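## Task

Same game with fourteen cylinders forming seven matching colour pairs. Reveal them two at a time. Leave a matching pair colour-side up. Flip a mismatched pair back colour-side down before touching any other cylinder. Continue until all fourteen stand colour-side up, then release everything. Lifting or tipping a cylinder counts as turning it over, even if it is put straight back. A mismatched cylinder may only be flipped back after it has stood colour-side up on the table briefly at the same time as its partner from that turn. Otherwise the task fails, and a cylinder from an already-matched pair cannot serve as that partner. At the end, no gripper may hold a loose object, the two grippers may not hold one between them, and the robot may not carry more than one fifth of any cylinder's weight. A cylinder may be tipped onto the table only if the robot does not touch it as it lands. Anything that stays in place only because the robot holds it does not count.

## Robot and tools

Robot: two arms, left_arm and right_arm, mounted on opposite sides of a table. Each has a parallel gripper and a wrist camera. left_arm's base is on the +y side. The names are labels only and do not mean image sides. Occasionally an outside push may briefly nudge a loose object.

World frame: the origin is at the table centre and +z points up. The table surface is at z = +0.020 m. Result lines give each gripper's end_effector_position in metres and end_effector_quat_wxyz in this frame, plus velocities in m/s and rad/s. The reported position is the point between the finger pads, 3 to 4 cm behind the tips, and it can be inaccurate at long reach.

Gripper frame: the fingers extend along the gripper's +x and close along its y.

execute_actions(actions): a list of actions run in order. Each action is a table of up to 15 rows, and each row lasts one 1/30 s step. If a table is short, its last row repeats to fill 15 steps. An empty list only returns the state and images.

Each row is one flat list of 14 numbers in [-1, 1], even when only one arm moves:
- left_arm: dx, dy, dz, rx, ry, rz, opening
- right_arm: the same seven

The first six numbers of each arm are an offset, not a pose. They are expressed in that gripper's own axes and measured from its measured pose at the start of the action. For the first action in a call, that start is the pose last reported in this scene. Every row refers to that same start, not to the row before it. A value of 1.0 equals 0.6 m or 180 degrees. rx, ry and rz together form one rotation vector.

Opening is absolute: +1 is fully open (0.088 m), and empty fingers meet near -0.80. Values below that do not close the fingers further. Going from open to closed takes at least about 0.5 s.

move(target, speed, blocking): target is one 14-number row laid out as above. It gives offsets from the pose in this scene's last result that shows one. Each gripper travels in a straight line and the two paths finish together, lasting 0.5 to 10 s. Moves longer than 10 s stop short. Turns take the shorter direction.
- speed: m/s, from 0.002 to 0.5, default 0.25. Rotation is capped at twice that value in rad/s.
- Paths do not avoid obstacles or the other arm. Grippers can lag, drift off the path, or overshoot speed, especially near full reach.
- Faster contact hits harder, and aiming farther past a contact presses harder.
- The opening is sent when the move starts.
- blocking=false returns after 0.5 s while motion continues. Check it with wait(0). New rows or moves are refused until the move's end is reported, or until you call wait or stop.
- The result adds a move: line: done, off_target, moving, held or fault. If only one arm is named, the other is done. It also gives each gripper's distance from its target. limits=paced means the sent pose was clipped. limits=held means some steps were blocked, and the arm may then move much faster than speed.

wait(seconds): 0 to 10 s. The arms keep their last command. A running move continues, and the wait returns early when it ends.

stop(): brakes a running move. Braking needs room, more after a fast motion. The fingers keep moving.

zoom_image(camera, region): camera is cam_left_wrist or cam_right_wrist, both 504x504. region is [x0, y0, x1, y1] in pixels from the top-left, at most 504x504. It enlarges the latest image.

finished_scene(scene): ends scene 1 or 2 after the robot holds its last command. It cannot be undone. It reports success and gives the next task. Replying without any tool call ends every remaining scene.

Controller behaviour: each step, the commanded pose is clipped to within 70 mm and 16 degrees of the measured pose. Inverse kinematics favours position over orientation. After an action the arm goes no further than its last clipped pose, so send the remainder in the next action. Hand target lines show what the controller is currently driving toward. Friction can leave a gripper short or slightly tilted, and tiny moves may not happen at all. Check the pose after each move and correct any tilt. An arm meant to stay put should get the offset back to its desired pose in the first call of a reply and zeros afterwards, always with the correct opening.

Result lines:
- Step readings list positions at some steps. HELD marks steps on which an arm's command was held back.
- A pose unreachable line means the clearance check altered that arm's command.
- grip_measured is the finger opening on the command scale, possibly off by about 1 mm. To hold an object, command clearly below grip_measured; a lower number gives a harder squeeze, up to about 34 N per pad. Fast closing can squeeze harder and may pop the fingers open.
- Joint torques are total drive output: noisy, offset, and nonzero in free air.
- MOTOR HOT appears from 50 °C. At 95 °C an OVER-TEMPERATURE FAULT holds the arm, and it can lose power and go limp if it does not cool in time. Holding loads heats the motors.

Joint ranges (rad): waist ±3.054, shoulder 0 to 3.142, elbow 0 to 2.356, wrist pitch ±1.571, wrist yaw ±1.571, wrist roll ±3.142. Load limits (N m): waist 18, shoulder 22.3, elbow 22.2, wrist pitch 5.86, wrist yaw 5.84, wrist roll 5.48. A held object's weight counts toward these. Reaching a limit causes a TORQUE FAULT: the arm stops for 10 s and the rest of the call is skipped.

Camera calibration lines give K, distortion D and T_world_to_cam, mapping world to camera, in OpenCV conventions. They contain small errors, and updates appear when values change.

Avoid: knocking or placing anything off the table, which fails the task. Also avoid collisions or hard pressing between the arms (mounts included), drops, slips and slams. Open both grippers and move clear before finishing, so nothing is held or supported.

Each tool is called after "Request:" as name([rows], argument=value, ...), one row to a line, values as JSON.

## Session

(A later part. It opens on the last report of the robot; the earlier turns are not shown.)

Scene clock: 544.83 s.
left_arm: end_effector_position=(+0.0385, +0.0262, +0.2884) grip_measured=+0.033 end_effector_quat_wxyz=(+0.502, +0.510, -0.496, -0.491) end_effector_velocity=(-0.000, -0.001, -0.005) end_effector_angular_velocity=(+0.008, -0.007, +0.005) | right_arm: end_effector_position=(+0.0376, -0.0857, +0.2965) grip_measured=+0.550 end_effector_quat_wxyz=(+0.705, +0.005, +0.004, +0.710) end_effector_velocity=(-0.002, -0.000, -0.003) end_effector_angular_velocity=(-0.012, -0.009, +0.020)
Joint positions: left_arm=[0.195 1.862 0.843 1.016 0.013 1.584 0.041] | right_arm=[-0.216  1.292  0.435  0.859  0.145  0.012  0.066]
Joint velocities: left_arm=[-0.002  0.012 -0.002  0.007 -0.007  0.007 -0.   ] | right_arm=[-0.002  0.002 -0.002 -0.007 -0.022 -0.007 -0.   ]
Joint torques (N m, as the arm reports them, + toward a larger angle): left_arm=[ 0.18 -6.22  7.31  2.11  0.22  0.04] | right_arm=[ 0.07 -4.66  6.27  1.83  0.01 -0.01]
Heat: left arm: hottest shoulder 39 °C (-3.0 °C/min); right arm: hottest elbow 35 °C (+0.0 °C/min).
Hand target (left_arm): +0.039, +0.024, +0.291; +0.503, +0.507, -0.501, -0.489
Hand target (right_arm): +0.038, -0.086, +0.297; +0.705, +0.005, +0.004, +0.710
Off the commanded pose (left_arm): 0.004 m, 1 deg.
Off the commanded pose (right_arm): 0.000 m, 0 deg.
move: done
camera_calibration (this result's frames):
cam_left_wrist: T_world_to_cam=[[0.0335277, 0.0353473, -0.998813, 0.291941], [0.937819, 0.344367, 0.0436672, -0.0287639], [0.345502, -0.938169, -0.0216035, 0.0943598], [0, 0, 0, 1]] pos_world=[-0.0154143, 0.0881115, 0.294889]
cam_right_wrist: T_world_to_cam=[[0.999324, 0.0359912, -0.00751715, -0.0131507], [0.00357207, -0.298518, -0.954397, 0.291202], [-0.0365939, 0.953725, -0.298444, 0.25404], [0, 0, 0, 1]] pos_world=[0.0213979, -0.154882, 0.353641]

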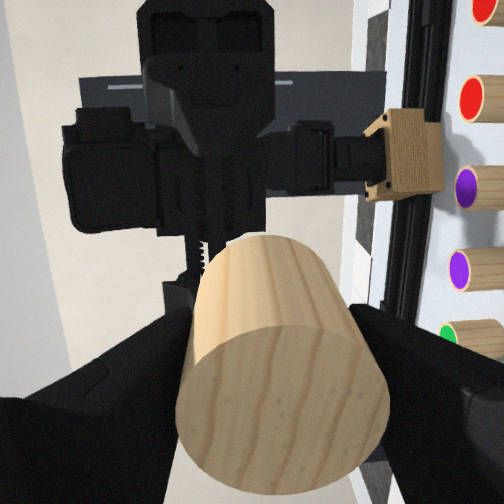

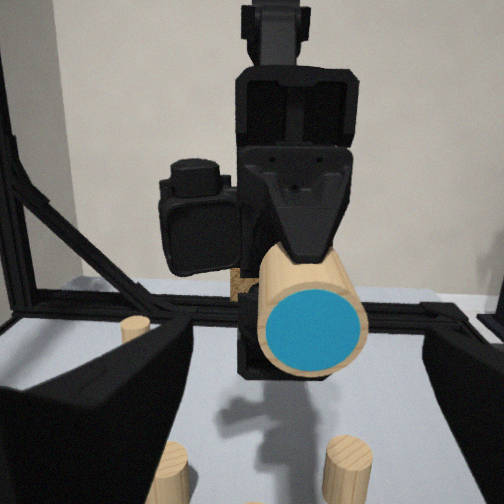

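Request:
move(target=[0,0,0,0,0,0,-0.25, 0.103,-0.009,-0.005,0,0,0,0.55], speed=0.15)

Request:
move(target=[0,0,0,0,0,0,-0.25, 0,0,0,0,0,0,-0.25])

Request:
move(target=[0,0,0,0,0,0,0.6, 0,0,0,0,0,0,-0.25])

Request:
move(target=[-0.1,0,0,0,0,0,0.6, 0,0,0,-0.004,0,0,-0.25])

Request:
move(target=[-0.03,-0.225,0.162,0,0,-0.498,0.6, -0.205,0.048,-0.288,0,0.503,0,-0.25], speed=0.4)

Scene clock: 550.03 s.
left_arm: end_effector_position=(+0.0386, +0.0261, +0.2882) grip_measured=+0.033 end_effector_quat_wxyz=(+0.502, +0.510, -0.496, -0.491) end_effector_velocity=(-0.002, -0.000, +0.001) end_effector_angular_velocity=(+0.002, +0.007, -0.010) | right_arm: end_effector_position=(+0.0419, -0.0274, +0.2932) grip_measured=+0.550 end_effector_quat_wxyz=(+0.705, +0.005, +0.004, +0.710) end_effector_velocity=(-0.000, +0.002, -0.002) end_effector_angular_velocity=(-0.007, -0.008, +0.005)
Joint positions: left_arm=[0.195 1.863 0.844 1.017 0.013 1.584 0.041] | right_arm=[-0.263  1.551  0.628  0.923  0.098  0.012  0.066]
Joint velocities: left_arm=[-0.002 -0.002  0.002 -0.007  0.007 -0.007 -0.   ] | right_arm=[-0.002  0.007  0.007 -0.007 -0.007 -0.007  0.   ]
Joint torques (N m, as the arm reports them, + toward a larger angle): left_arm=[-0.11 -7.17  5.9   1.68  0.01 -0.04] | right_arm=[-0.28 -5.17  7.52  1.97 -0.13 -0.01]
Heat: left arm: hottest shoulder 39 °C (-2.0 °C/min); right arm: hottest elbow 35 °C (+0.0 °C/min).
Hand target (left_arm): +0.039, +0.026, +0.288; +0.502, +0.510, -0.496, -0.491
Hand target (right_arm): +0.042, -0.024, +0.294; +0.704, +0.005, +0.004, +0.710
Off the commanded pose (left_arm): 0.000 m, 0 deg.
Off the commanded pose (right_arm): 0.004 m, 0 deg.
move: done
camera_calibration (this result's frames):
cam_left_wrist: T_world_to_cam=[[0.0335268, 0.0353473, -0.998813, 0.291718], [0.937819, 0.344367, 0.0436664, -0.0288307], [0.345502, -0.938169, -0.0216038, 0.0941679], [0, 0, 0, 1]] pos_world=[-0.0152776, 0.0879623, 0.294665]
cam_right_wrist: T_world_to_cam=[[0.999326, 0.03598, -0.00732148, -0.0196816], [0.00381064, -0.299955, -0.953946, 0.30525], [-0.0365191, 0.953275, -0.299889, 0.198006], [0, 0, 0, 1]] pos_world=[0.0257361, -0.0964848, 0.350428]

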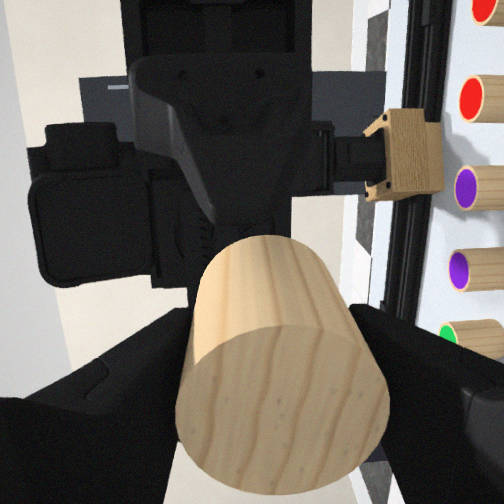

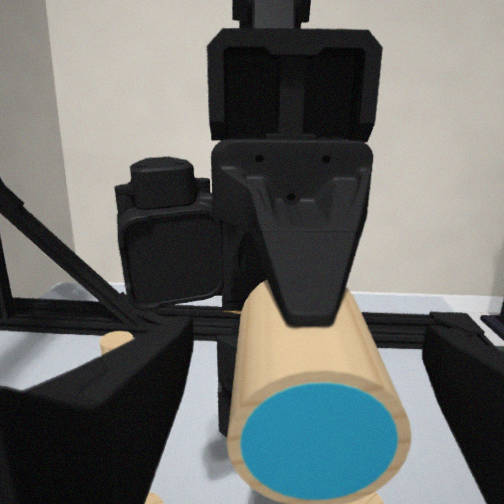

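Scene clock: 550.53 s.
left_arm: end_effector_position=(+0.0386, +0.0261, +0.2881) grip_measured=+0.033 end_effector_quat_wxyz=(+0.502, +0.510, -0.496, -0.491) end_effector_velocity=(-0.000, -0.000, +0.001) end_effector_angular_velocity=(+0.002, +0.007, +0.005) | right_arm: end_effector_position=(+0.0419, -0.0274, +0.2933) grip_measured=+0.022 end_effector_quat_wxyz=(+0.705, +0.004, +0.004, +0.710) end_effector_velocity=(+0.002, -0.000, -0.002) end_effector_angular_velocity=(-0.007, +0.007, +0.000)
Joint positions: left_arm=[0.195 1.863 0.844 1.017 0.013 1.584 0.041] | right_arm=[-0.263  1.551  0.628  0.923  0.098  0.012  0.04 ]
Joint velocities: left_arm=[-0.002 -0.002  0.002 -0.007 -0.007 -0.007 -0.   ] | right_arm=[-0.007 -0.002 -0.002 -0.007 -0.007  0.007 -0.   ]
Joint torques (N m, as the arm reports them, + toward a larger angle): left_arm=[-0.04 -6.88  5.9   1.76 -0.01 -0.09] | right_arm=[ 0.04 -6.42  6.    1.81  0.02  0.01]
Heat: left arm: hottest shoulder 39 °C (-2.0 °C/min); right arm: hottest elbow 35 °C (+0.0 °C/min).
Hand target (left_arm): +0.039, +0.026, +0.288; +0.502, +0.510, -0.496, -0.491
Hand target (right_arm): +0.042, -0.027, +0.293; +0.705, +0.005, +0.004, +0.709
Off the commanded pose (left_arm): 0.000 m, 0 deg.
Off the commanded pose (right_arm): 0.000 m, 0 deg.
move: done
camera_calibration (this result's frames):
cam_left_wrist: T_world_to_cam=[[0.0338932, 0.0357374, -0.998786, 0.291603], [0.937803, 0.344349, 0.0441449, -0.0289639], [0.345509, -0.938161, -0.0218436, 0.0942349], [0, 0, 0, 1]] pos_world=[-0.0152799, 0.0879601, 0.294586]
cam_right_wrist: T_world_to_cam=[[0.999317, 0.0363635, -0.00658492, -0.0198288], [0.00461473, -0.299586, -0.954058, 0.305339], [-0.0366656, 0.953376, -0.299549, 0.197938], [0, 0, 0, 1]] pos_world=[0.0256637, -0.0965134, 0.350473]

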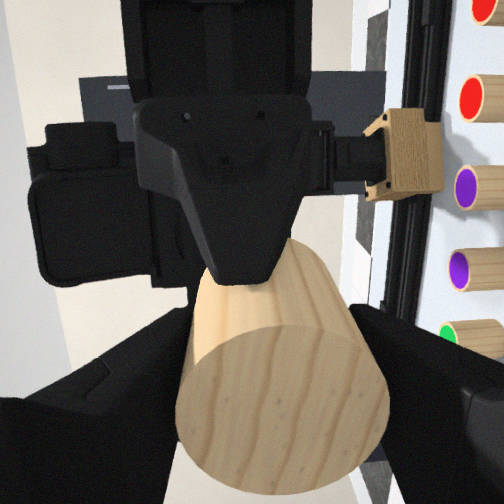

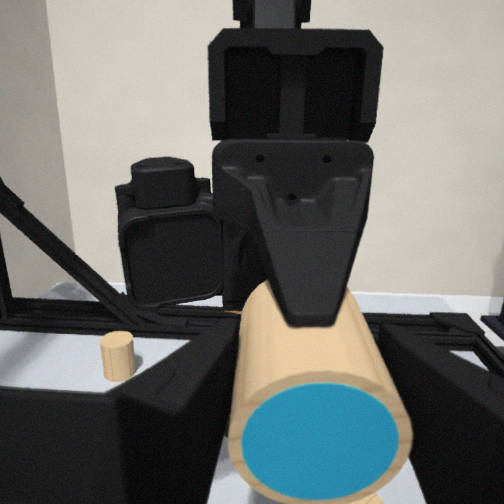

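Scene clock: 551.20 s.
left_arm: end_effector_position=(+0.0386, +0.0261, +0.2881) grip_measured=+0.598 end_effector_quat_wxyz=(+0.502, +0.510, -0.496, -0.491) end_effector_velocity=(+0.002, +0.001, +0.002) end_effector_angular_velocity=(-0.008, +0.007, +0.020) | right_arm: end_effector_position=(+0.0419, -0.0274, +0.2933) grip_measured=+0.022 end_effector_quat_wxyz=(+0.705, +0.004, +0.004, +0.710) end_effector_velocity=(+0.002, -0.001, +0.002) end_effector_angular_velocity=(+0.007, -0.007, -0.010)
Joint positions: left_arm=[0.195 1.863 0.844 1.017 0.013 1.584 0.068] | right_arm=[-0.263  1.551  0.628  0.923  0.098  0.012  0.04 ]
Joint velocities: left_arm=[-0.002 -0.002 -0.002  0.007 -0.022 -0.007  0.001] | right_arm=[-0.002 -0.002 -0.002  0.007  0.007 -0.007 -0.   ]
Joint torques (N m, as the arm reports them, + toward a larger angle): left_arm=[-0.06 -6.93  5.97  1.75  0.02 -0.04] | right_arm=[ 0.05 -6.41  6.02  1.86  0.    0.  ]
Heat: left arm: hottest shoulder 39 °C (-2.0 °C/min); right arm: hottest elbow 35 °C (+0.0 °C/min).
Hand target (left_arm): +0.039, +0.026, +0.288; +0.502, +0.510, -0.496, -0.491
Hand target (right_arm): +0.042, -0.027, +0.293; +0.705, +0.004, +0.004, +0.710
Off the commanded pose (left_arm): 0.000 m, 0 deg.
Off the commanded pose (right_arm): 0.000 m, 0 deg.
move: done
camera_calibration (this result's frames):
cam_left_wrist: T_world_to_cam=[[0.0338932, 0.0357374, -0.998786, 0.291603], [0.937803, 0.344349, 0.0441449, -0.0289639], [0.345509, -0.938161, -0.0218436, 0.0942349], [0, 0, 0, 1]] pos_world=[-0.0152799, 0.0879601, 0.294586]
cam_right_wrist: T_world_to_cam=[[0.999317, 0.0363635, -0.00658492, -0.0198288], [0.00461473, -0.299586, -0.954058, 0.305339], [-0.0366656, 0.953376, -0.299549, 0.197938], [0, 0, 0, 1]] pos_world=[0.0256637, -0.0965134, 0.350473]

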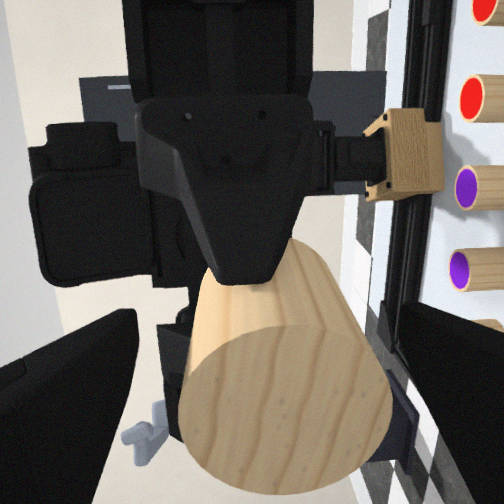

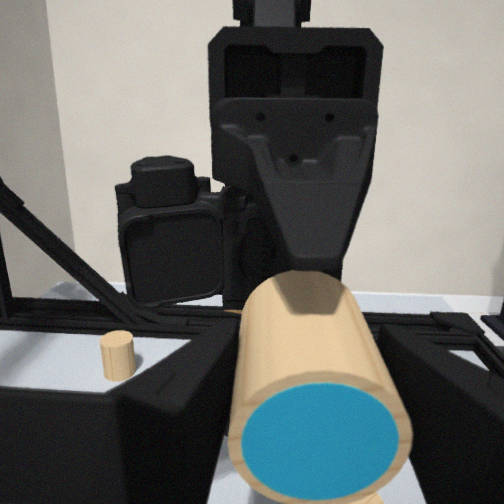

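Scene clock: 552.10 s.
left_arm: end_effector_position=(+0.0364, +0.0838, +0.2854) grip_measured=+0.600 end_effector_quat_wxyz=(+0.500, +0.512, -0.494, -0.493) end_effector_velocity=(+0.002, +0.002, +0.001) end_effector_angular_velocity=(+0.002, +0.007, +0.020) | right_arm: end_effector_position=(+0.0419, -0.0274, +0.2933) grip_measured=+0.022 end_effector_quat_wxyz=(+0.705, +0.002, +0.002, +0.710) end_effector_velocity=(+0.000, -0.001, -0.002) end_effector_angular_velocity=(-0.007, -0.008, +0.005)
Joint positions: left_arm=[0.195 1.682 0.603 1.068 0.013 1.584 0.068] | right_arm=[-0.263  1.551  0.628  0.923  0.098  0.005  0.04 ]
Joint velocities: left_arm=[-0.002 -0.012 -0.007 -0.007 -0.022 -0.007 -0.   ] | right_arm=[-0.002 -0.002 -0.002 -0.007 -0.007 -0.007 -0.   ]
Joint torques (N m, as the arm reports them, + toward a larger angle): left_arm=[ 0.09 -6.67  5.1   1.99  0.04 -0.04] | right_arm=[ 0.03 -6.4   6.03  1.85  0.01 -0.19]
Heat: left arm: hottest shoulder 39 °C (-2.0 °C/min); right arm: hottest elbow 35 °C (+0.0 °C/min).
Hand target (left_arm): +0.037, +0.086, +0.288; +0.502, +0.510, -0.496, -0.491
Hand target (right_arm): +0.042, -0.027, +0.293; +0.705, -0.000, -0.001, +0.710
Off the commanded pose (left_arm): 0.004 m, 0 deg.
Off the commanded pose (right_arm): 0.000 m, 0 deg.
move: done
camera_calibration (this result's frames):
cam_left_wrist: T_world_to_cam=[[0.033574, 0.0441123, -0.998462, 0.286141], [0.937818, 0.343968, 0.0467314, -0.0473596], [0.345501, -0.937945, -0.0298209, 0.151332], [0, 0, 0, 1]] pos_world=[-0.0174776, 0.145609, 0.292427]
cam_right_wrist: T_world_to_cam=[[0.999339, 0.0363589, -0.000483938, -0.0216193], [0.0104363, -0.299543, -0.954026, 0.305087], [-0.0348323, 0.95339, -0.299725, 0.197913], [0, 0, 0, 1]] pos_world=[0.0253149, -0.0965159, 0.35037]

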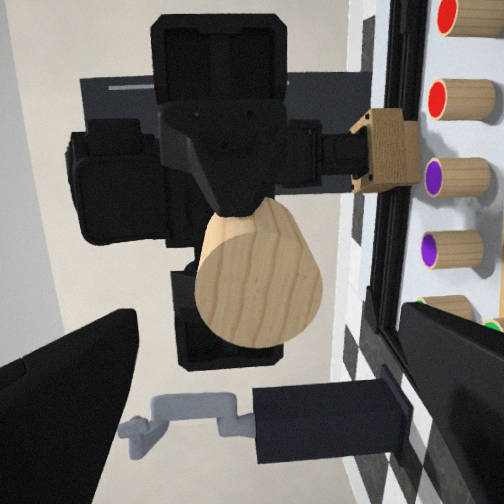

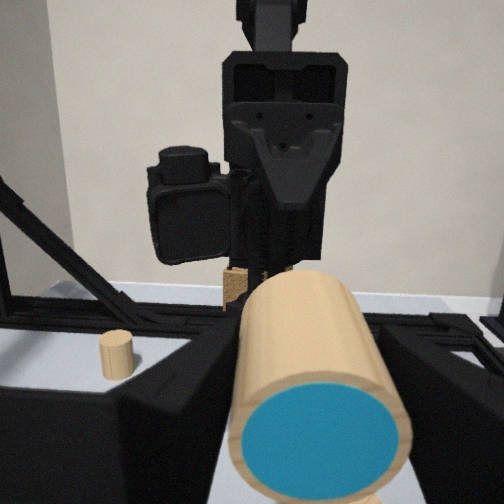

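Scene clock: 554.70 s.
left_arm: end_effector_position=(-0.0575, +0.1009, +0.1504) grip_measured=+0.600 end_effector_quat_wxyz=(+0.011, +0.711, +0.011, -0.703) end_effector_velocity=(-0.003, +0.006, -0.002) end_effector_angular_velocity=(+0.037, +0.000, -0.015) | right_arm: end_effector_position=(+0.0163, -0.1523, +0.1212) grip_measured=+0.021 end_effector_quat_wxyz=(+0.500, -0.503, +0.499, +0.499) end_effector_velocity=(+0.000, -0.003, -0.001) end_effector_angular_velocity=(-0.013, +0.005, +0.005)
Joint positions: left_arm=[-0.034  2.223  1.766 -1.117 -0.011  1.349  0.068] | right_arm=[-0.183  1.798  1.124 -0.902  0.005  0.182  0.04 ]
Joint velocities: left_arm=[-0.007  0.012  0.012 -0.037  0.007  0.007 -0.   ] | right_arm=[-0.002  0.002 -0.002 -0.007 -0.007 -0.007 -0.   ]
Joint torques (N m, as the arm reports them, + toward a larger angle): left_arm=[-0.22 -7.77  6.85  0.    0.21 -0.09] | right_arm=[ 0.25 -6.29  6.5  -0.08 -0.08  0.15]
Heat: left arm: hottest shoulder 39 °C (-2.0 °C/min); right arm: hottest elbow 36 °C (+1.0 °C/min).
Hand target (left_arm): -0.060, +0.100, +0.149; +0.009, +0.709, +0.014, -0.705
Hand target (right_arm): +0.015, -0.150, +0.120; +0.499, -0.503, +0.501, +0.497
Off the commanded pose (left_arm): 0.002 m, 0 deg.
Off the commanded pose (right_arm): 0.004 m, 1 deg.
move: done
camera_calibration (this result's frames):
cam_left_wrist: T_world_to_cam=[[-0.00934838, 0.99942, 0.0327467, -0.100191], [0.943313, -0.00205128, 0.331897, 0.033475], [0.331772, 0.0339931, -0.942747, 0.234273], [0, 0, 0, 1]] pos_world=[-0.110239, 0.0922379, 0.213031]
cam_right_wrist: T_world_to_cam=[[0.999686, 0.00846001, -0.0235801, 0.00698248], [0.0152316, -0.952552, 0.303996, -0.148288], [-0.0198894, -0.304259, -0.952382, 0.151809], [0, 0, 0, 1]] pos_world=[-0.00170224, -0.0951217, 0.189823]

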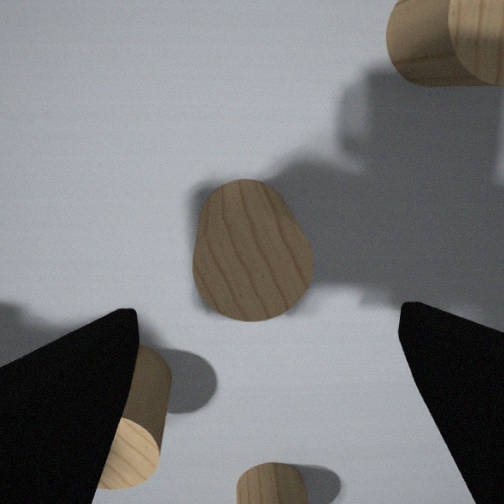

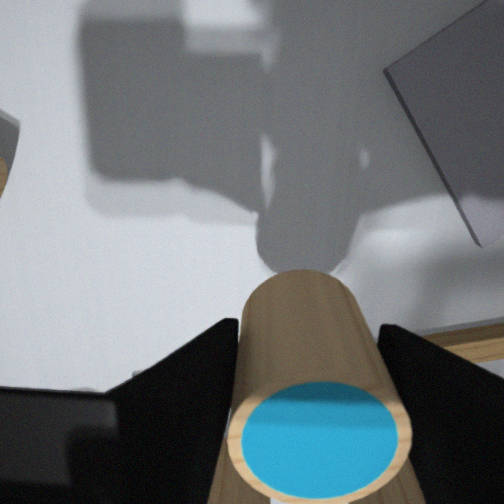

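Request:
move(target=[0.127,0.002,0.003,0,0,0,0.5, 0.074,0,0.005,0,0,0,-0.25], speed=0.1)

Request:
move(target=[0,0,0,0,0,0,-0.25, 0,0,0,0,0,0,0.55])

Request:
move(target=[-0.15,0,0,0,0,0,-0.25, -0.1,0,0,0,0,0,0.55])

Request:
move(target=[-0.215,0.133,-0.162,0,0,0.505,-0.25, -0.255,-0.047,0.1,0,-0.494,0,0.55], speed=0.4)

Scene clock: 560.13 s.
left_arm: end_effector_position=(-0.0580, +0.0983, +0.0785) grip_measured=+0.500 end_effector_quat_wxyz=(+0.014, +0.710, +0.008, -0.704) end_effector_velocity=(+0.000, +0.002, +0.000) end_effector_angular_velocity=(+0.005, -0.008, +0.034) | right_arm: end_effector_position=(+0.0150, -0.1454, +0.0828) grip_measured=+0.021 end_effector_quat_wxyz=(+0.504, -0.497, +0.495, +0.504) end_effector_velocity=(+0.002, +0.001, +0.000) end_effector_angular_velocity=(+0.009, -0.006, -0.010)
Joint positions: left_arm=[-0.034  2.322  1.633 -0.876 -0.011  1.349  0.064] | right_arm=[-0.183  1.88   1.058 -0.733  0.005  0.182  0.04 ]
Joint velocities: left_arm=[-0.002 -0.002 -0.002 -0.007 -0.007 -0.037  0.   ] | right_arm=[-0.002 -0.002 -0.002  0.007  0.007  0.007 -0.   ]
Joint torques (N m, as the arm reports them, + toward a larger angle): left_arm=[ 0.   -8.39  5.02  0.41  0.03  0.  ] | right_arm=[-0.11 -6.53  3.48  0.35  0.   -0.08]
Heat: left arm: hottest shoulder 40 °C (-1.0 °C/min); right arm: hottest elbow 36 °C (+1.0 °C/min).
Hand target (left_arm): -0.058, +0.100, +0.074; +0.011, +0.711, +0.011, -0.703
Hand target (right_arm): +0.017, -0.150, +0.077; +0.500, -0.503, +0.499, +0.498
Off the commanded pose (left_arm): 0.005 m, 0 deg.
Off the commanded pose (right_arm): 0.007 m, 1 deg.
move: done
camera_calibration (this result's frames):
cam_left_wrist: T_world_to_cam=[[-0.00968396, 0.999652, 0.0245221, -0.0946862], [0.943842, 0.00103851, 0.330395, 0.057656], [0.330255, 0.0263445, -0.943524, 0.167431], [0, 0, 0, 1]] pos_world=[-0.11063, 0.0901825, 0.141248]
cam_right_wrist: T_world_to_cam=[[0.999592, 0.00896389, -0.0271293, 0.00769327], [0.0163281, -0.958404, 0.284949, -0.129243], [-0.0234465, -0.285275, -0.958159, 0.120633], [0, 0, 0, 1]] pos_world=[-0.00275141, -0.0895223, 0.152622]

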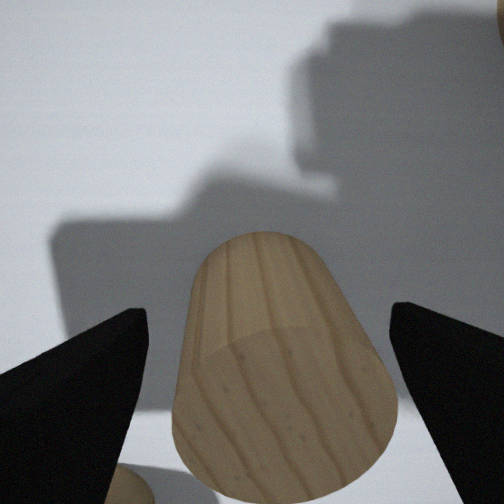

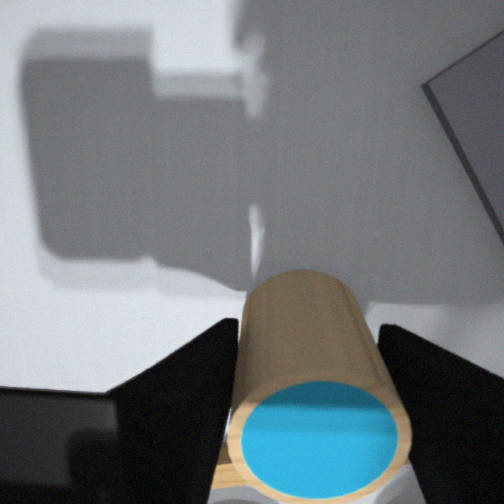

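Scene clock: 560.80 s.
left_arm: end_effector_position=(-0.0580, +0.0986, +0.0785) grip_measured=+0.038 end_effector_quat_wxyz=(+0.013, +0.711, +0.008, -0.704) end_effector_velocity=(+0.000, +0.001, +0.002) end_effector_angular_velocity=(+0.001, -0.008, +0.020) | right_arm: end_effector_position=(+0.0149, -0.1454, +0.0828) grip_measured=+0.548 end_effector_quat_wxyz=(+0.504, -0.497, +0.495, +0.504) end_effector_velocity=(-0.001, -0.006, +0.000) end_effector_angular_velocity=(-0.026, +0.017, +0.005)
Joint positions: left_arm=[-0.034  2.322  1.633 -0.877 -0.011  1.349  0.041] | right_arm=[-0.183  1.88   1.058 -0.733  0.004  0.182  0.066]
Joint velocities: left_arm=[-0.002 -0.007 -0.002 -0.007 -0.007 -0.022 -0.   ] | right_arm=[-0.002 -0.002 -0.002 -0.022 -0.022 -0.007  0.   ]
Joint torques (N m, as the arm reports them, + toward a larger angle): left_arm=[-0.08 -9.1   5.37  0.29  0.02  0.  ] | right_arm=[ 0.04 -7.8   4.78  0.13  0.   -0.02]
Heat: left arm: hottest shoulder 40 °C (-2.0 °C/min); right arm: hottest elbow 36 °C (+1.0 °C/min).
Hand target (left_arm): -0.058, +0.098, +0.078; +0.014, +0.710, +0.008, -0.704
Hand target (right_arm): +0.015, -0.145, +0.083; +0.504, -0.497, +0.495, +0.504
Off the commanded pose (left_arm): 0.000 m, 0 deg.
Off the commanded pose (right_arm): 0.000 m, 0 deg.
move: done
camera_calibration (this result's frames):
cam_left_wrist: T_world_to_cam=[[-0.00930817, 0.999628, 0.0256469, -0.0949948], [0.94377, 0.000305907, 0.330604, 0.057663], [0.330473, 0.0272821, -0.943421, 0.16732], [0, 0, 0, 1]] pos_world=[-0.1106, 0.0903769, 0.141226]
cam_right_wrist: T_world_to_cam=[[0.999585, 0.00858664, -0.0275108, 0.00772662], [0.0160768, -0.95839, 0.285009, -0.129251], [-0.0239188, -0.285333, -0.95813, 0.120625], [0, 0, 0, 1]] pos_world=[-0.00276026, -0.0895213, 0.152625]

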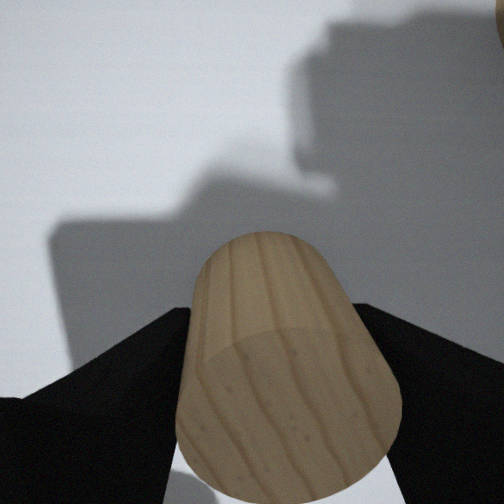

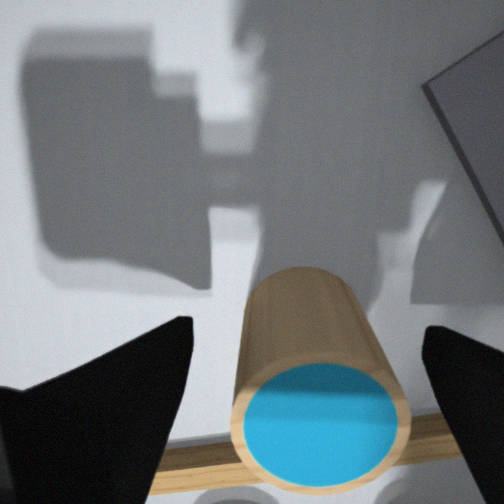

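Scene clock: 561.70 s.
left_arm: end_effector_position=(-0.0580, +0.1010, +0.1628) grip_measured=+0.037 end_effector_quat_wxyz=(+0.008, +0.712, +0.013, -0.703) end_effector_velocity=(-0.002, +0.001, +0.005) end_effector_angular_velocity=(+0.001, -0.008, -0.015) | right_arm: end_effector_position=(+0.0156, -0.1492, +0.1377) grip_measured=+0.550 end_effector_quat_wxyz=(+0.500, -0.502, +0.498, +0.500) end_effector_velocity=(-0.002, -0.003, +0.004) end_effector_angular_velocity=(-0.011, +0.020, +0.020)
Joint positions: left_arm=[-0.035  2.219  1.81  -1.17  -0.011  1.349  0.041] | right_arm=[-0.183  1.781  1.174 -0.964  0.004  0.182  0.066]
Joint velocities: left_arm=[-0.007 -0.002  0.017 -0.022 -0.007  0.007 -0.   ] | right_arm=[-0.002 -0.007  0.007 -0.022 -0.022 -0.022 -0.   ]
Joint torques (N m, as the arm reports them, + toward a larger angle): left_arm=[-0.22 -9.64  6.97 -0.05  0.03 -0.1 ] | right_arm=[ 0.11 -8.43  6.53 -0.07  0.    0.  ]
Heat: left arm: hottest shoulder 41 °C (-1.0 °C/min); right arm: hottest elbow 36 °C (+1.0 °C/min).
Hand target (left_arm): -0.060, +0.099, +0.168; +0.013, +0.711, +0.009, -0.704
Hand target (right_arm): +0.015, -0.146, +0.143; +0.504, -0.497, +0.495, +0.504
Off the commanded pose (left_arm): 0.006 m, 1 deg.
Off the commanded pose (right_arm): 0.006 m, 1 deg.
move: done
camera_calibration (this result's frames):
cam_left_wrist: T_world_to_cam=[[-0.00824914, 0.999201, 0.0390978, -0.101647], [0.942898, -0.00524718, 0.333039, 0.0299269], [0.332978, 0.0396125, -0.942102, 0.245505], [0, 0, 0, 1]] pos_world=[-0.110804, 0.0919977, 0.225298]
cam_right_wrist: T_world_to_cam=[[0.999662, 0.00817558, -0.0246931, 0.00809238], [0.0152136, -0.953783, 0.300112, -0.149991], [-0.0210982, -0.300386, -0.953584, 0.169178], [0, 0, 0, 1]] pos_world=[-0.00223837, -0.0923066, 0.20654]

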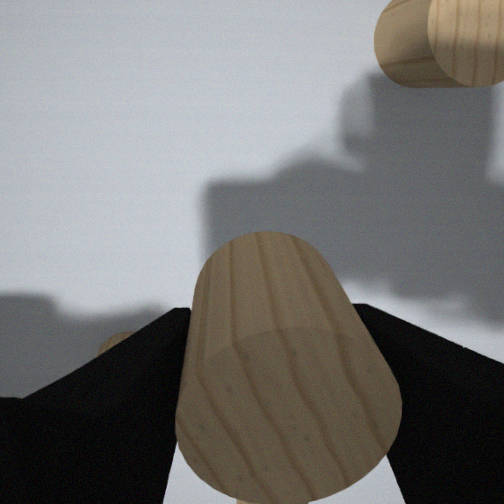

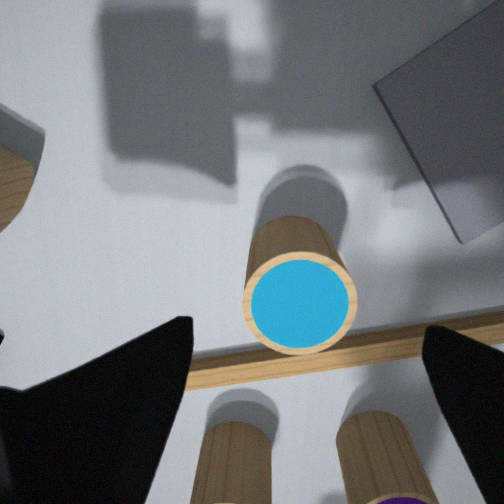

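Scene clock: 564.27 s.
left_arm: end_effector_position=(+0.0386, +0.0235, +0.2974) grip_measured=+0.036 end_effector_quat_wxyz=(+0.506, +0.507, -0.501, -0.485) end_effector_velocity=(+0.000, +0.000, +0.003) end_effector_angular_velocity=(-0.017, +0.007, -0.005) | right_arm: end_effector_position=(+0.0419, -0.0883, +0.3002) grip_measured=+0.550 end_effector_quat_wxyz=(+0.704, +0.005, +0.004, +0.711) end_effector_velocity=(-0.000, +0.001, -0.002) end_effector_angular_velocity=(-0.002, -0.008, +0.005)
Joint positions: left_arm=[0.194 1.855 0.862 1.007 0.011 1.587 0.041] | right_arm=[-0.236  1.264  0.435  0.831  0.123  0.013  0.066]
Joint velocities: left_arm=[ 0.002  0.002 -0.002  0.022  0.007 -0.007 -0.   ] | right_arm=[-0.002  0.007 -0.002  0.007 -0.007 -0.007 -0.   ]
Joint torques (N m, as the arm reports them, + toward a larger angle): left_arm=[ 0.17 -6.34  5.51  2.08  0.2   0.03] | right_arm=[-0.19 -3.29  4.62  1.97 -0.1  -0.15]
Heat: left arm: hottest shoulder 41 °C (-1.0 °C/min); right arm: hottest shoulder 35 °C (+0.0 °C/min).
Hand target (left_arm): +0.039, +0.024, +0.294; +0.503, +0.508, -0.502, -0.487
Hand target (right_arm): +0.043, -0.089, +0.291; +0.703, -0.005, +0.008, +0.711
Off the commanded pose (left_arm): 0.005 m, 0 deg.
Off the commanded pose (right_arm): 0.009 m, 2 deg.
move: off_target (right_arm)
camera_calibration (this result's frames):
cam_left_wrist: T_world_to_cam=[[0.0379397, 0.0183484, -0.999112, 0.301345], [0.937225, 0.346193, 0.0419474, -0.0278777], [0.346655, -0.937984, -0.00406212, 0.086732], [0, 0, 0, 1]] pos_world=[-0.0153713, 0.0854751, 0.302599]
cam_right_wrist: T_world_to_cam=[[0.999204, 0.0390422, -0.00823612, -0.0168357], [0.00379682, -0.298507, -0.9544, 0.293902], [-0.0397204, 0.953609, -0.298417, 0.257786], [0, 0, 0, 1]] pos_world=[0.0259457, -0.157437, 0.357289]

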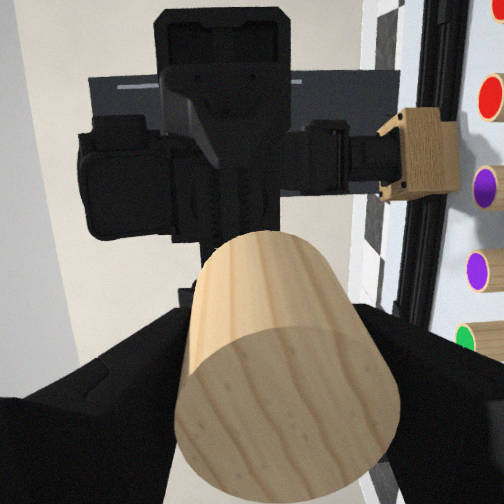

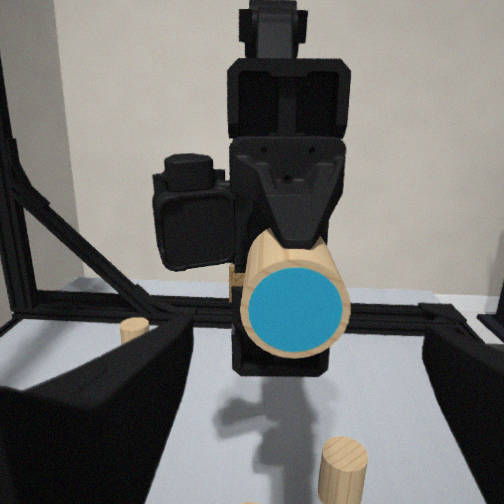

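Request:
move(target=[0,0,0,0,0,0,-0.25, 0.107,0,0.005,0,0,0,0.55], speed=0.15)

Request:
move(target=[0,0,0,0,0,0,-0.25, 0,0,0,0,0,0,-0.25])

Request:
move(target=[0,0,0,0,0,0,0.6, 0,0,0,0,0,0,-0.25])

Request:
move(target=[-0.1,0,0,0,0,0,0.6, 0,0,0,-0.004,0,0,-0.25])

Request:
move(target=[-0.168,-0.24,0.283,0,0,-0.5,0.6, -0.215,0.182,-0.305,0,0.503,0,-0.25], speed=0.4)

Scene clock: 569.77 s.
left_arm: end_effector_position=(+0.0385, +0.0234, +0.2970) grip_measured=+0.034 end_effector_quat_wxyz=(+0.506, +0.507, -0.501, -0.486) end_effector_velocity=(-0.000, -0.001, -0.002) end_effector_angular_velocity=(+0.007, +0.008, +0.005) | right_arm: end_effector_position=(+0.0408, -0.0275, +0.3027) grip_measured=+0.550 end_effector_quat_wxyz=(+0.704, +0.005, +0.004, +0.710) end_effector_velocity=(+0.002, +0.001, -0.002) end_effector_angular_velocity=(-0.007, -0.023, -0.010)
Joint positions: left_arm=[0.194 1.856 0.862 1.008 0.012 1.587 0.041] | right_arm=[-0.261  1.522  0.649  0.874  0.098  0.013  0.066]
Joint velocities: left_arm=[-0.002  0.002  0.002 -0.007 -0.007 -0.007 -0.   ] | right_arm=[-0.002  0.002  0.002 -0.007  0.007 -0.022 -0.   ]
Joint torques (N m, as the arm reports them, + toward a larger angle): left_arm=[ 0.04 -7.02  5.97  1.68 -0.04 -0.04] | right_arm=[-0.17 -5.11  7.72  1.97 -0.1   0.  ]
Heat: left arm: hottest shoulder 41 °C (-2.0 °C/min); right arm: hottest shoulder 35 °C (+0.0 °C/min).
Hand target (left_arm): +0.038, +0.023, +0.297; +0.506, +0.507, -0.501, -0.486
Hand target (right_arm): +0.041, -0.024, +0.303; +0.704, +0.005, +0.004, +0.711
Off the commanded pose (left_arm): 0.000 m, 0 deg.
Off the commanded pose (right_arm): 0.004 m, 0 deg.
move: done
camera_calibration (this result's frames):
cam_left_wrist: T_world_to_cam=[[0.0379239, 0.0190959, -0.999098, 0.300867], [0.937358, 0.345804, 0.0421898, -0.0278425], [0.346298, -0.938113, -0.00478544, 0.0868899], [0, 0, 0, 1]] pos_world=[-0.0154014, 0.0853952, 0.302186]
cam_right_wrist: T_world_to_cam=[[0.999223, 0.0386485, -0.00770278, -0.0182779], [0.00424776, -0.299947, -0.953946, 0.314255], [-0.039179, 0.953173, -0.299878, 0.20101], [0, 0, 0, 1]] pos_world=[0.0248042, -0.0966305, 0.35992]

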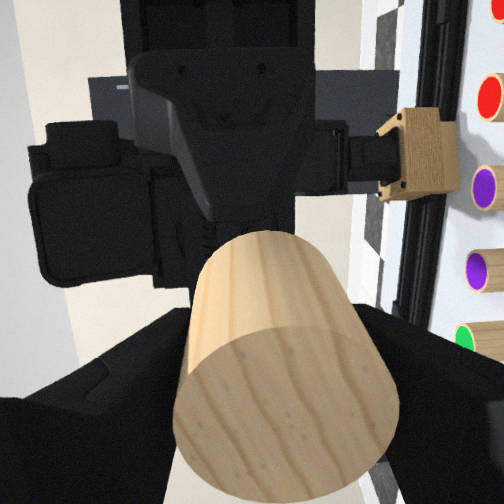

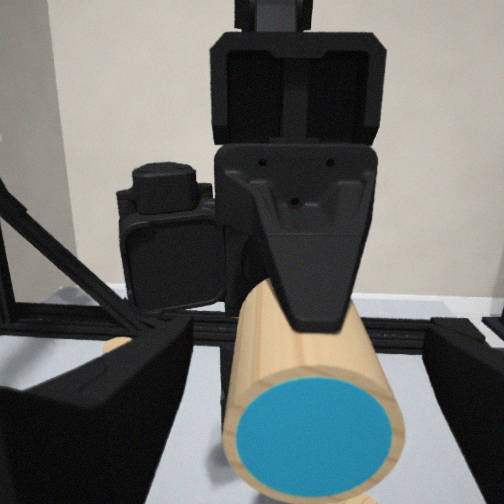

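Scene clock: 570.27 s.
left_arm: end_effector_position=(+0.0390, +0.0235, +0.2970) grip_measured=+0.034 end_effector_quat_wxyz=(+0.506, +0.507, -0.501, -0.485) end_effector_velocity=(-0.000, -0.001, -0.002) end_effector_angular_velocity=(+0.007, +0.008, +0.005) | right_arm: end_effector_position=(+0.0403, -0.0276, +0.3028) grip_measured=+0.021 end_effector_quat_wxyz=(+0.703, +0.005, +0.004, +0.711) end_effector_velocity=(+0.000, -0.001, +0.002) end_effector_angular_velocity=(+0.007, -0.007, +0.005)
Joint positions: left_arm=[0.195 1.856 0.862 1.008 0.011 1.587 0.041] | right_arm=[-0.26   1.522  0.649  0.874  0.097  0.013  0.04 ]
Joint velocities: left_arm=[-0.002  0.002  0.002 -0.007 -0.007 -0.007  0.001] | right_arm=[-0.002 -0.002 -0.002  0.007 -0.007 -0.007 -0.   ]
Joint torques (N m, as the arm reports them, + toward a larger angle): left_arm=[-0.11 -6.93  6.05  1.77  0.   -0.04] | right_arm=[-0.01 -6.38  6.21  1.84  0.04 -0.01]
Heat: left arm: hottest shoulder 41 °C (-2.0 °C/min); right arm: hottest shoulder 35 °C (+0.0 °C/min).
Hand target (left_arm): +0.039, +0.023, +0.297; +0.506, +0.507, -0.501, -0.486
Hand target (right_arm): +0.041, -0.028, +0.303; +0.704, +0.005, +0.004, +0.710
Off the commanded pose (left_arm): 0.000 m, 0 deg.
Off the commanded pose (right_arm): 0.001 m, 0 deg.
move: done
camera_calibration (this result's frames):
cam_left_wrist: T_world_to_cam=[[0.0378839, 0.0191533, -0.999099, 0.300848], [0.93683, 0.347234, 0.0421795, -0.0283202], [0.347728, -0.937583, -0.00478882, 0.0866669], [0, 0, 0, 1]] pos_world=[-0.0150026, 0.0853289, 0.302186]
cam_right_wrist: T_world_to_cam=[[0.999147, 0.0405573, -0.00772825, -0.0177153], [0.00478086, -0.299576, -0.95406, 0.314352], [-0.0410093, 0.95321, -0.299515, 0.201004], [0, 0, 0, 1]] pos_world=[0.0244404, -0.0967086, 0.359978]

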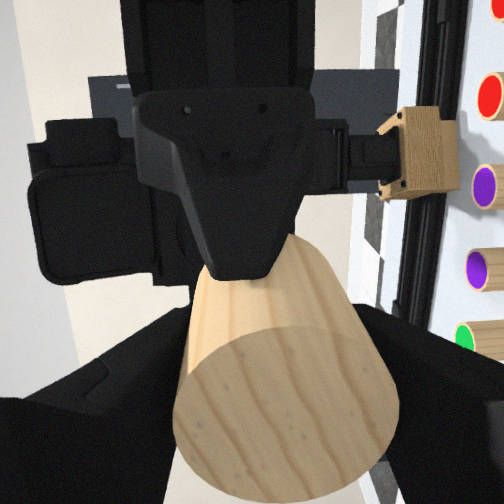

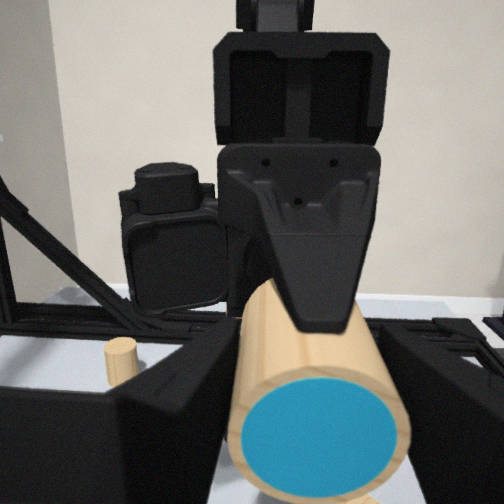

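Scene clock: 570.93 s.
left_arm: end_effector_position=(+0.0390, +0.0235, +0.2970) grip_measured=+0.598 end_effector_quat_wxyz=(+0.506, +0.508, -0.501, -0.485) end_effector_velocity=(-0.000, +0.001, +0.002) end_effector_angular_velocity=(-0.008, +0.007, +0.005) | right_arm: end_effector_position=(+0.0403, -0.0276, +0.3028) grip_measured=+0.021 end_effector_quat_wxyz=(+0.703, +0.005, +0.004, +0.711) end_effector_velocity=(-0.000, +0.000, -0.003) end_effector_angular_velocity=(-0.017, -0.009, +0.005)
Joint positions: left_arm=[0.195 1.856 0.862 1.008 0.011 1.588 0.068] | right_arm=[-0.26   1.522  0.649  0.874  0.097  0.013  0.04 ]
Joint velocities: left_arm=[-0.002 -0.002 -0.002  0.007 -0.007 -0.007  0.   ] | right_arm=[-0.002 -0.002  0.002 -0.022 -0.007 -0.007 -0.   ]
Joint torques (N m, as the arm reports them, + toward a larger angle): left_arm=[ 0.01 -6.96  5.99  1.73  0.   -0.03] | right_arm=[ 0.02 -6.38  6.21  1.85  0.   -0.01]
Heat: left arm: hottest shoulder 41 °C (-2.0 °C/min); right arm: hottest shoulder 35 °C (+0.0 °C/min).
Hand target (left_arm): +0.039, +0.023, +0.297; +0.506, +0.508, -0.501, -0.485
Hand target (right_arm): +0.040, -0.028, +0.303; +0.703, +0.005, +0.004, +0.711
Off the commanded pose (left_arm): 0.000 m, 0 deg.
Off the commanded pose (right_arm): 0.000 m, 0 deg.
move: done
camera_calibration (this result's frames):
cam_left_wrist: T_world_to_cam=[[0.0382648, 0.0191638, -0.999084, 0.300829], [0.936812, 0.347238, 0.0425403, -0.0284267], [0.347735, -0.937581, -0.00466591, 0.08663], [0, 0, 0, 1]] pos_world=[-0.015005, 0.0853285, 0.302166]
cam_right_wrist: T_world_to_cam=[[0.999147, 0.0405573, -0.00772825, -0.0177153], [0.00478086, -0.299576, -0.95406, 0.314352], [-0.0410093, 0.95321, -0.299515, 0.201004], [0, 0, 0, 1]] pos_world=[0.0244404, -0.0967086, 0.359978]

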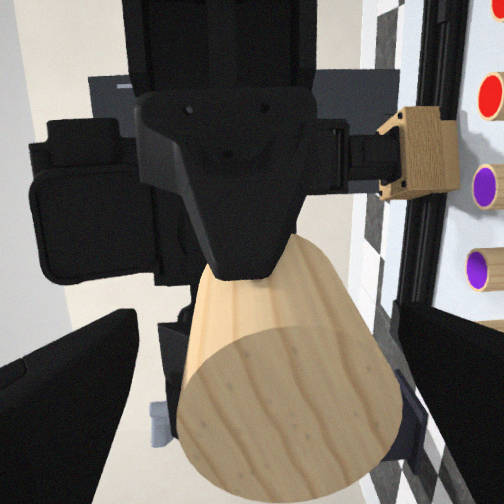

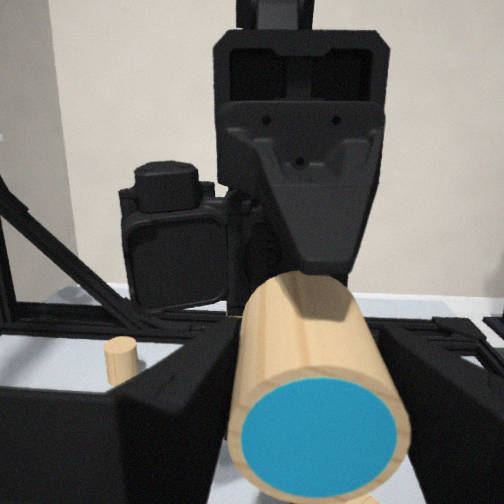

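Scene clock: 571.83 s.
left_arm: end_effector_position=(+0.0368, +0.0811, +0.2932) grip_measured=+0.600 end_effector_quat_wxyz=(+0.504, +0.510, -0.499, -0.488) end_effector_velocity=(-0.000, +0.003, -0.001) end_effector_angular_velocity=(+0.007, +0.008, -0.005) | right_arm: end_effector_position=(+0.0403, -0.0276, +0.3028) grip_measured=+0.021 end_effector_quat_wxyz=(+0.703, +0.003, +0.002, +0.711) end_effector_velocity=(+0.000, -0.001, -0.005) end_effector_angular_velocity=(-0.022, -0.010, +0.005)
Joint positions: left_arm=[0.195 1.675 0.62  1.061 0.011 1.588 0.068] | right_arm=[-0.26   1.522  0.649  0.874  0.097  0.007  0.04 ]
Joint velocities: left_arm=[ 0.002 -0.012 -0.012 -0.007  0.007 -0.007 -0.   ] | right_arm=[-0.002 -0.002 -0.002 -0.022 -0.007 -0.007 -0.   ]
Joint torques (N m, as the arm reports them, + toward a larger angle): left_arm=[-0.06 -6.68  5.04  2.01  0.03 -0.04] | right_arm=[ 0.04 -6.42  6.18  1.86  0.01 -0.18]
Heat: left arm: hottest shoulder 41 °C (-2.0 °C/min); right arm: hottest shoulder 35 °C (+0.0 °C/min).
Hand target (left_arm): +0.037, +0.083, +0.296; +0.506, +0.508, -0.501, -0.485
Hand target (right_arm): +0.040, -0.028, +0.303; +0.703, +0.000, -0.000, +0.711
Off the commanded pose (left_arm): 0.004 m, 1 deg.
Off the commanded pose (right_arm): 0.000 m, 0 deg.
move: done
camera_calibration (this result's frames):
cam_left_wrist: T_world_to_cam=[[0.0379309, 0.0279226, -0.99889, 0.295312], [0.936826, 0.346853, 0.0452699, -0.0469878], [0.347732, -0.937504, -0.0130022, 0.14384], [0, 0, 0, 1]] pos_world=[-0.0171998, 0.142902, 0.298981]
cam_right_wrist: T_world_to_cam=[[0.999176, 0.0405529, -0.00162729, -0.019564], [0.0106022, -0.299509, -0.954034, 0.314111], [-0.0391763, 0.953231, -0.299693, 0.200985], [0, 0, 0, 1]] pos_world=[0.0240914, -0.0967125, 0.359875]

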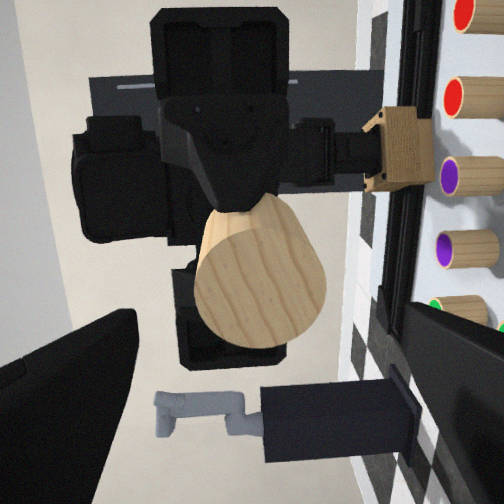

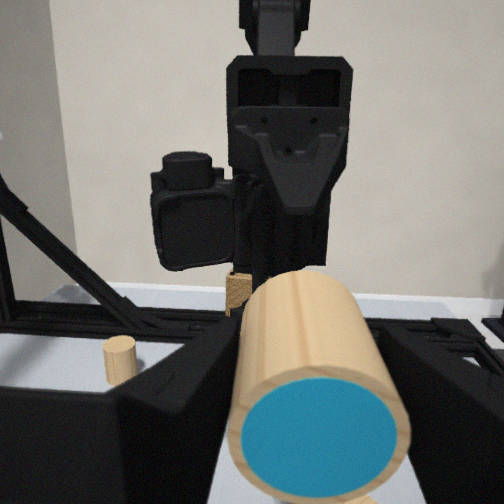

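Scene clock: 574.37 s.
left_arm: end_effector_position=(-0.1314, +0.1762, +0.1464) grip_measured=+0.600 end_effector_quat_wxyz=(+0.015, +0.712, +0.009, -0.702) end_effector_velocity=(+0.002, +0.004, +0.002) end_effector_angular_velocity=(+0.021, -0.018, +0.005) | right_arm: end_effector_position=(-0.0650, -0.1590, +0.1209) grip_measured=+0.021 end_effector_quat_wxyz=(+0.498, -0.503, +0.498, +0.501) end_effector_velocity=(-0.000, -0.005, -0.002) end_effector_angular_velocity=(-0.034, +0.009, +0.005)
Joint positions: left_arm=[-0.269  2.034  1.451 -0.986 -0.015  1.112  0.068] | right_arm=[ 0.066  1.862  1.205 -0.917  0.     0.426  0.04 ]
Joint velocities: left_arm=[-0.002  0.002  0.012 -0.037 -0.007 -0.007 -0.   ] | right_arm=[-0.002  0.007  0.002 -0.022 -0.022 -0.007  0.   ]
Joint torques (N m, as the arm reports them, + toward a larger angle): left_arm=[-0.21 -6.67  6.8   0.02  0.24 -0.11] | right_arm=[ 0.26 -6.84  6.85 -0.15 -0.09  0.16]
Heat: left arm: hottest shoulder 41 °C (-2.0 °C/min); right arm: hottest shoulder 35 °C (+0.0 °C/min).
Hand target (left_arm): -0.134, +0.175, +0.145; +0.013, +0.710, +0.012, -0.704
Hand target (right_arm): -0.067, -0.158, +0.119; +0.497, -0.503, +0.501, +0.499
Off the commanded pose (left_arm): 0.002 m, 0 deg.
Off the commanded pose (right_arm): 0.004 m, 1 deg.
move: done
camera_calibration (this result's frames):
cam_left_wrist: T_world_to_cam=[[-0.0120466, 0.999636, 0.02413, -0.175166], [0.942734, 0.00330989, 0.333528, 0.10337], [0.333327, 0.0267661, -0.942431, 0.253838], [0, 0, 0, 1]] pos_world=[-0.184172, 0.167966, 0.208975]
cam_right_wrist: T_world_to_cam=[[0.999524, 0.0134344, -0.0277831, 0.089601], [0.0212214, -0.952844, 0.302717, -0.152826], [-0.0224061, -0.303162, -0.952675, 0.14794], [0, 0, 0, 1]] pos_world=[-0.0830004, -0.101973, 0.189691]

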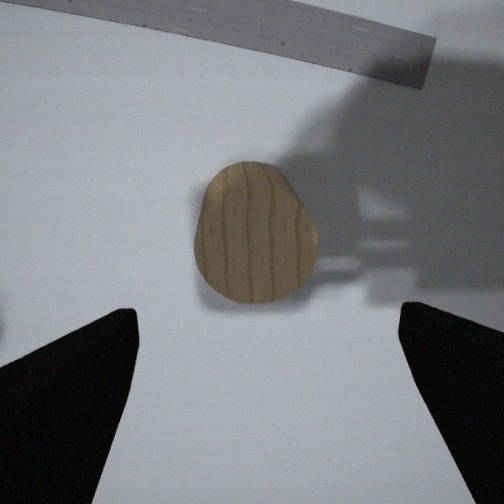

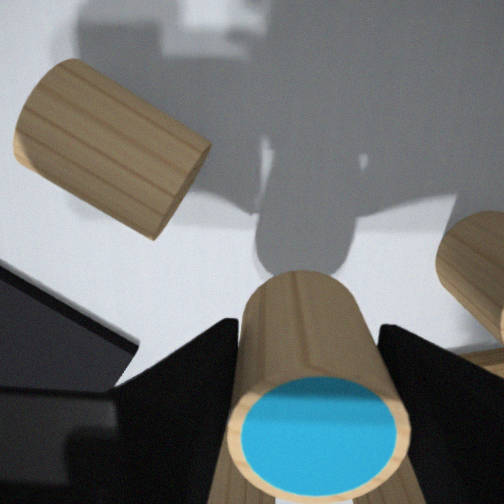

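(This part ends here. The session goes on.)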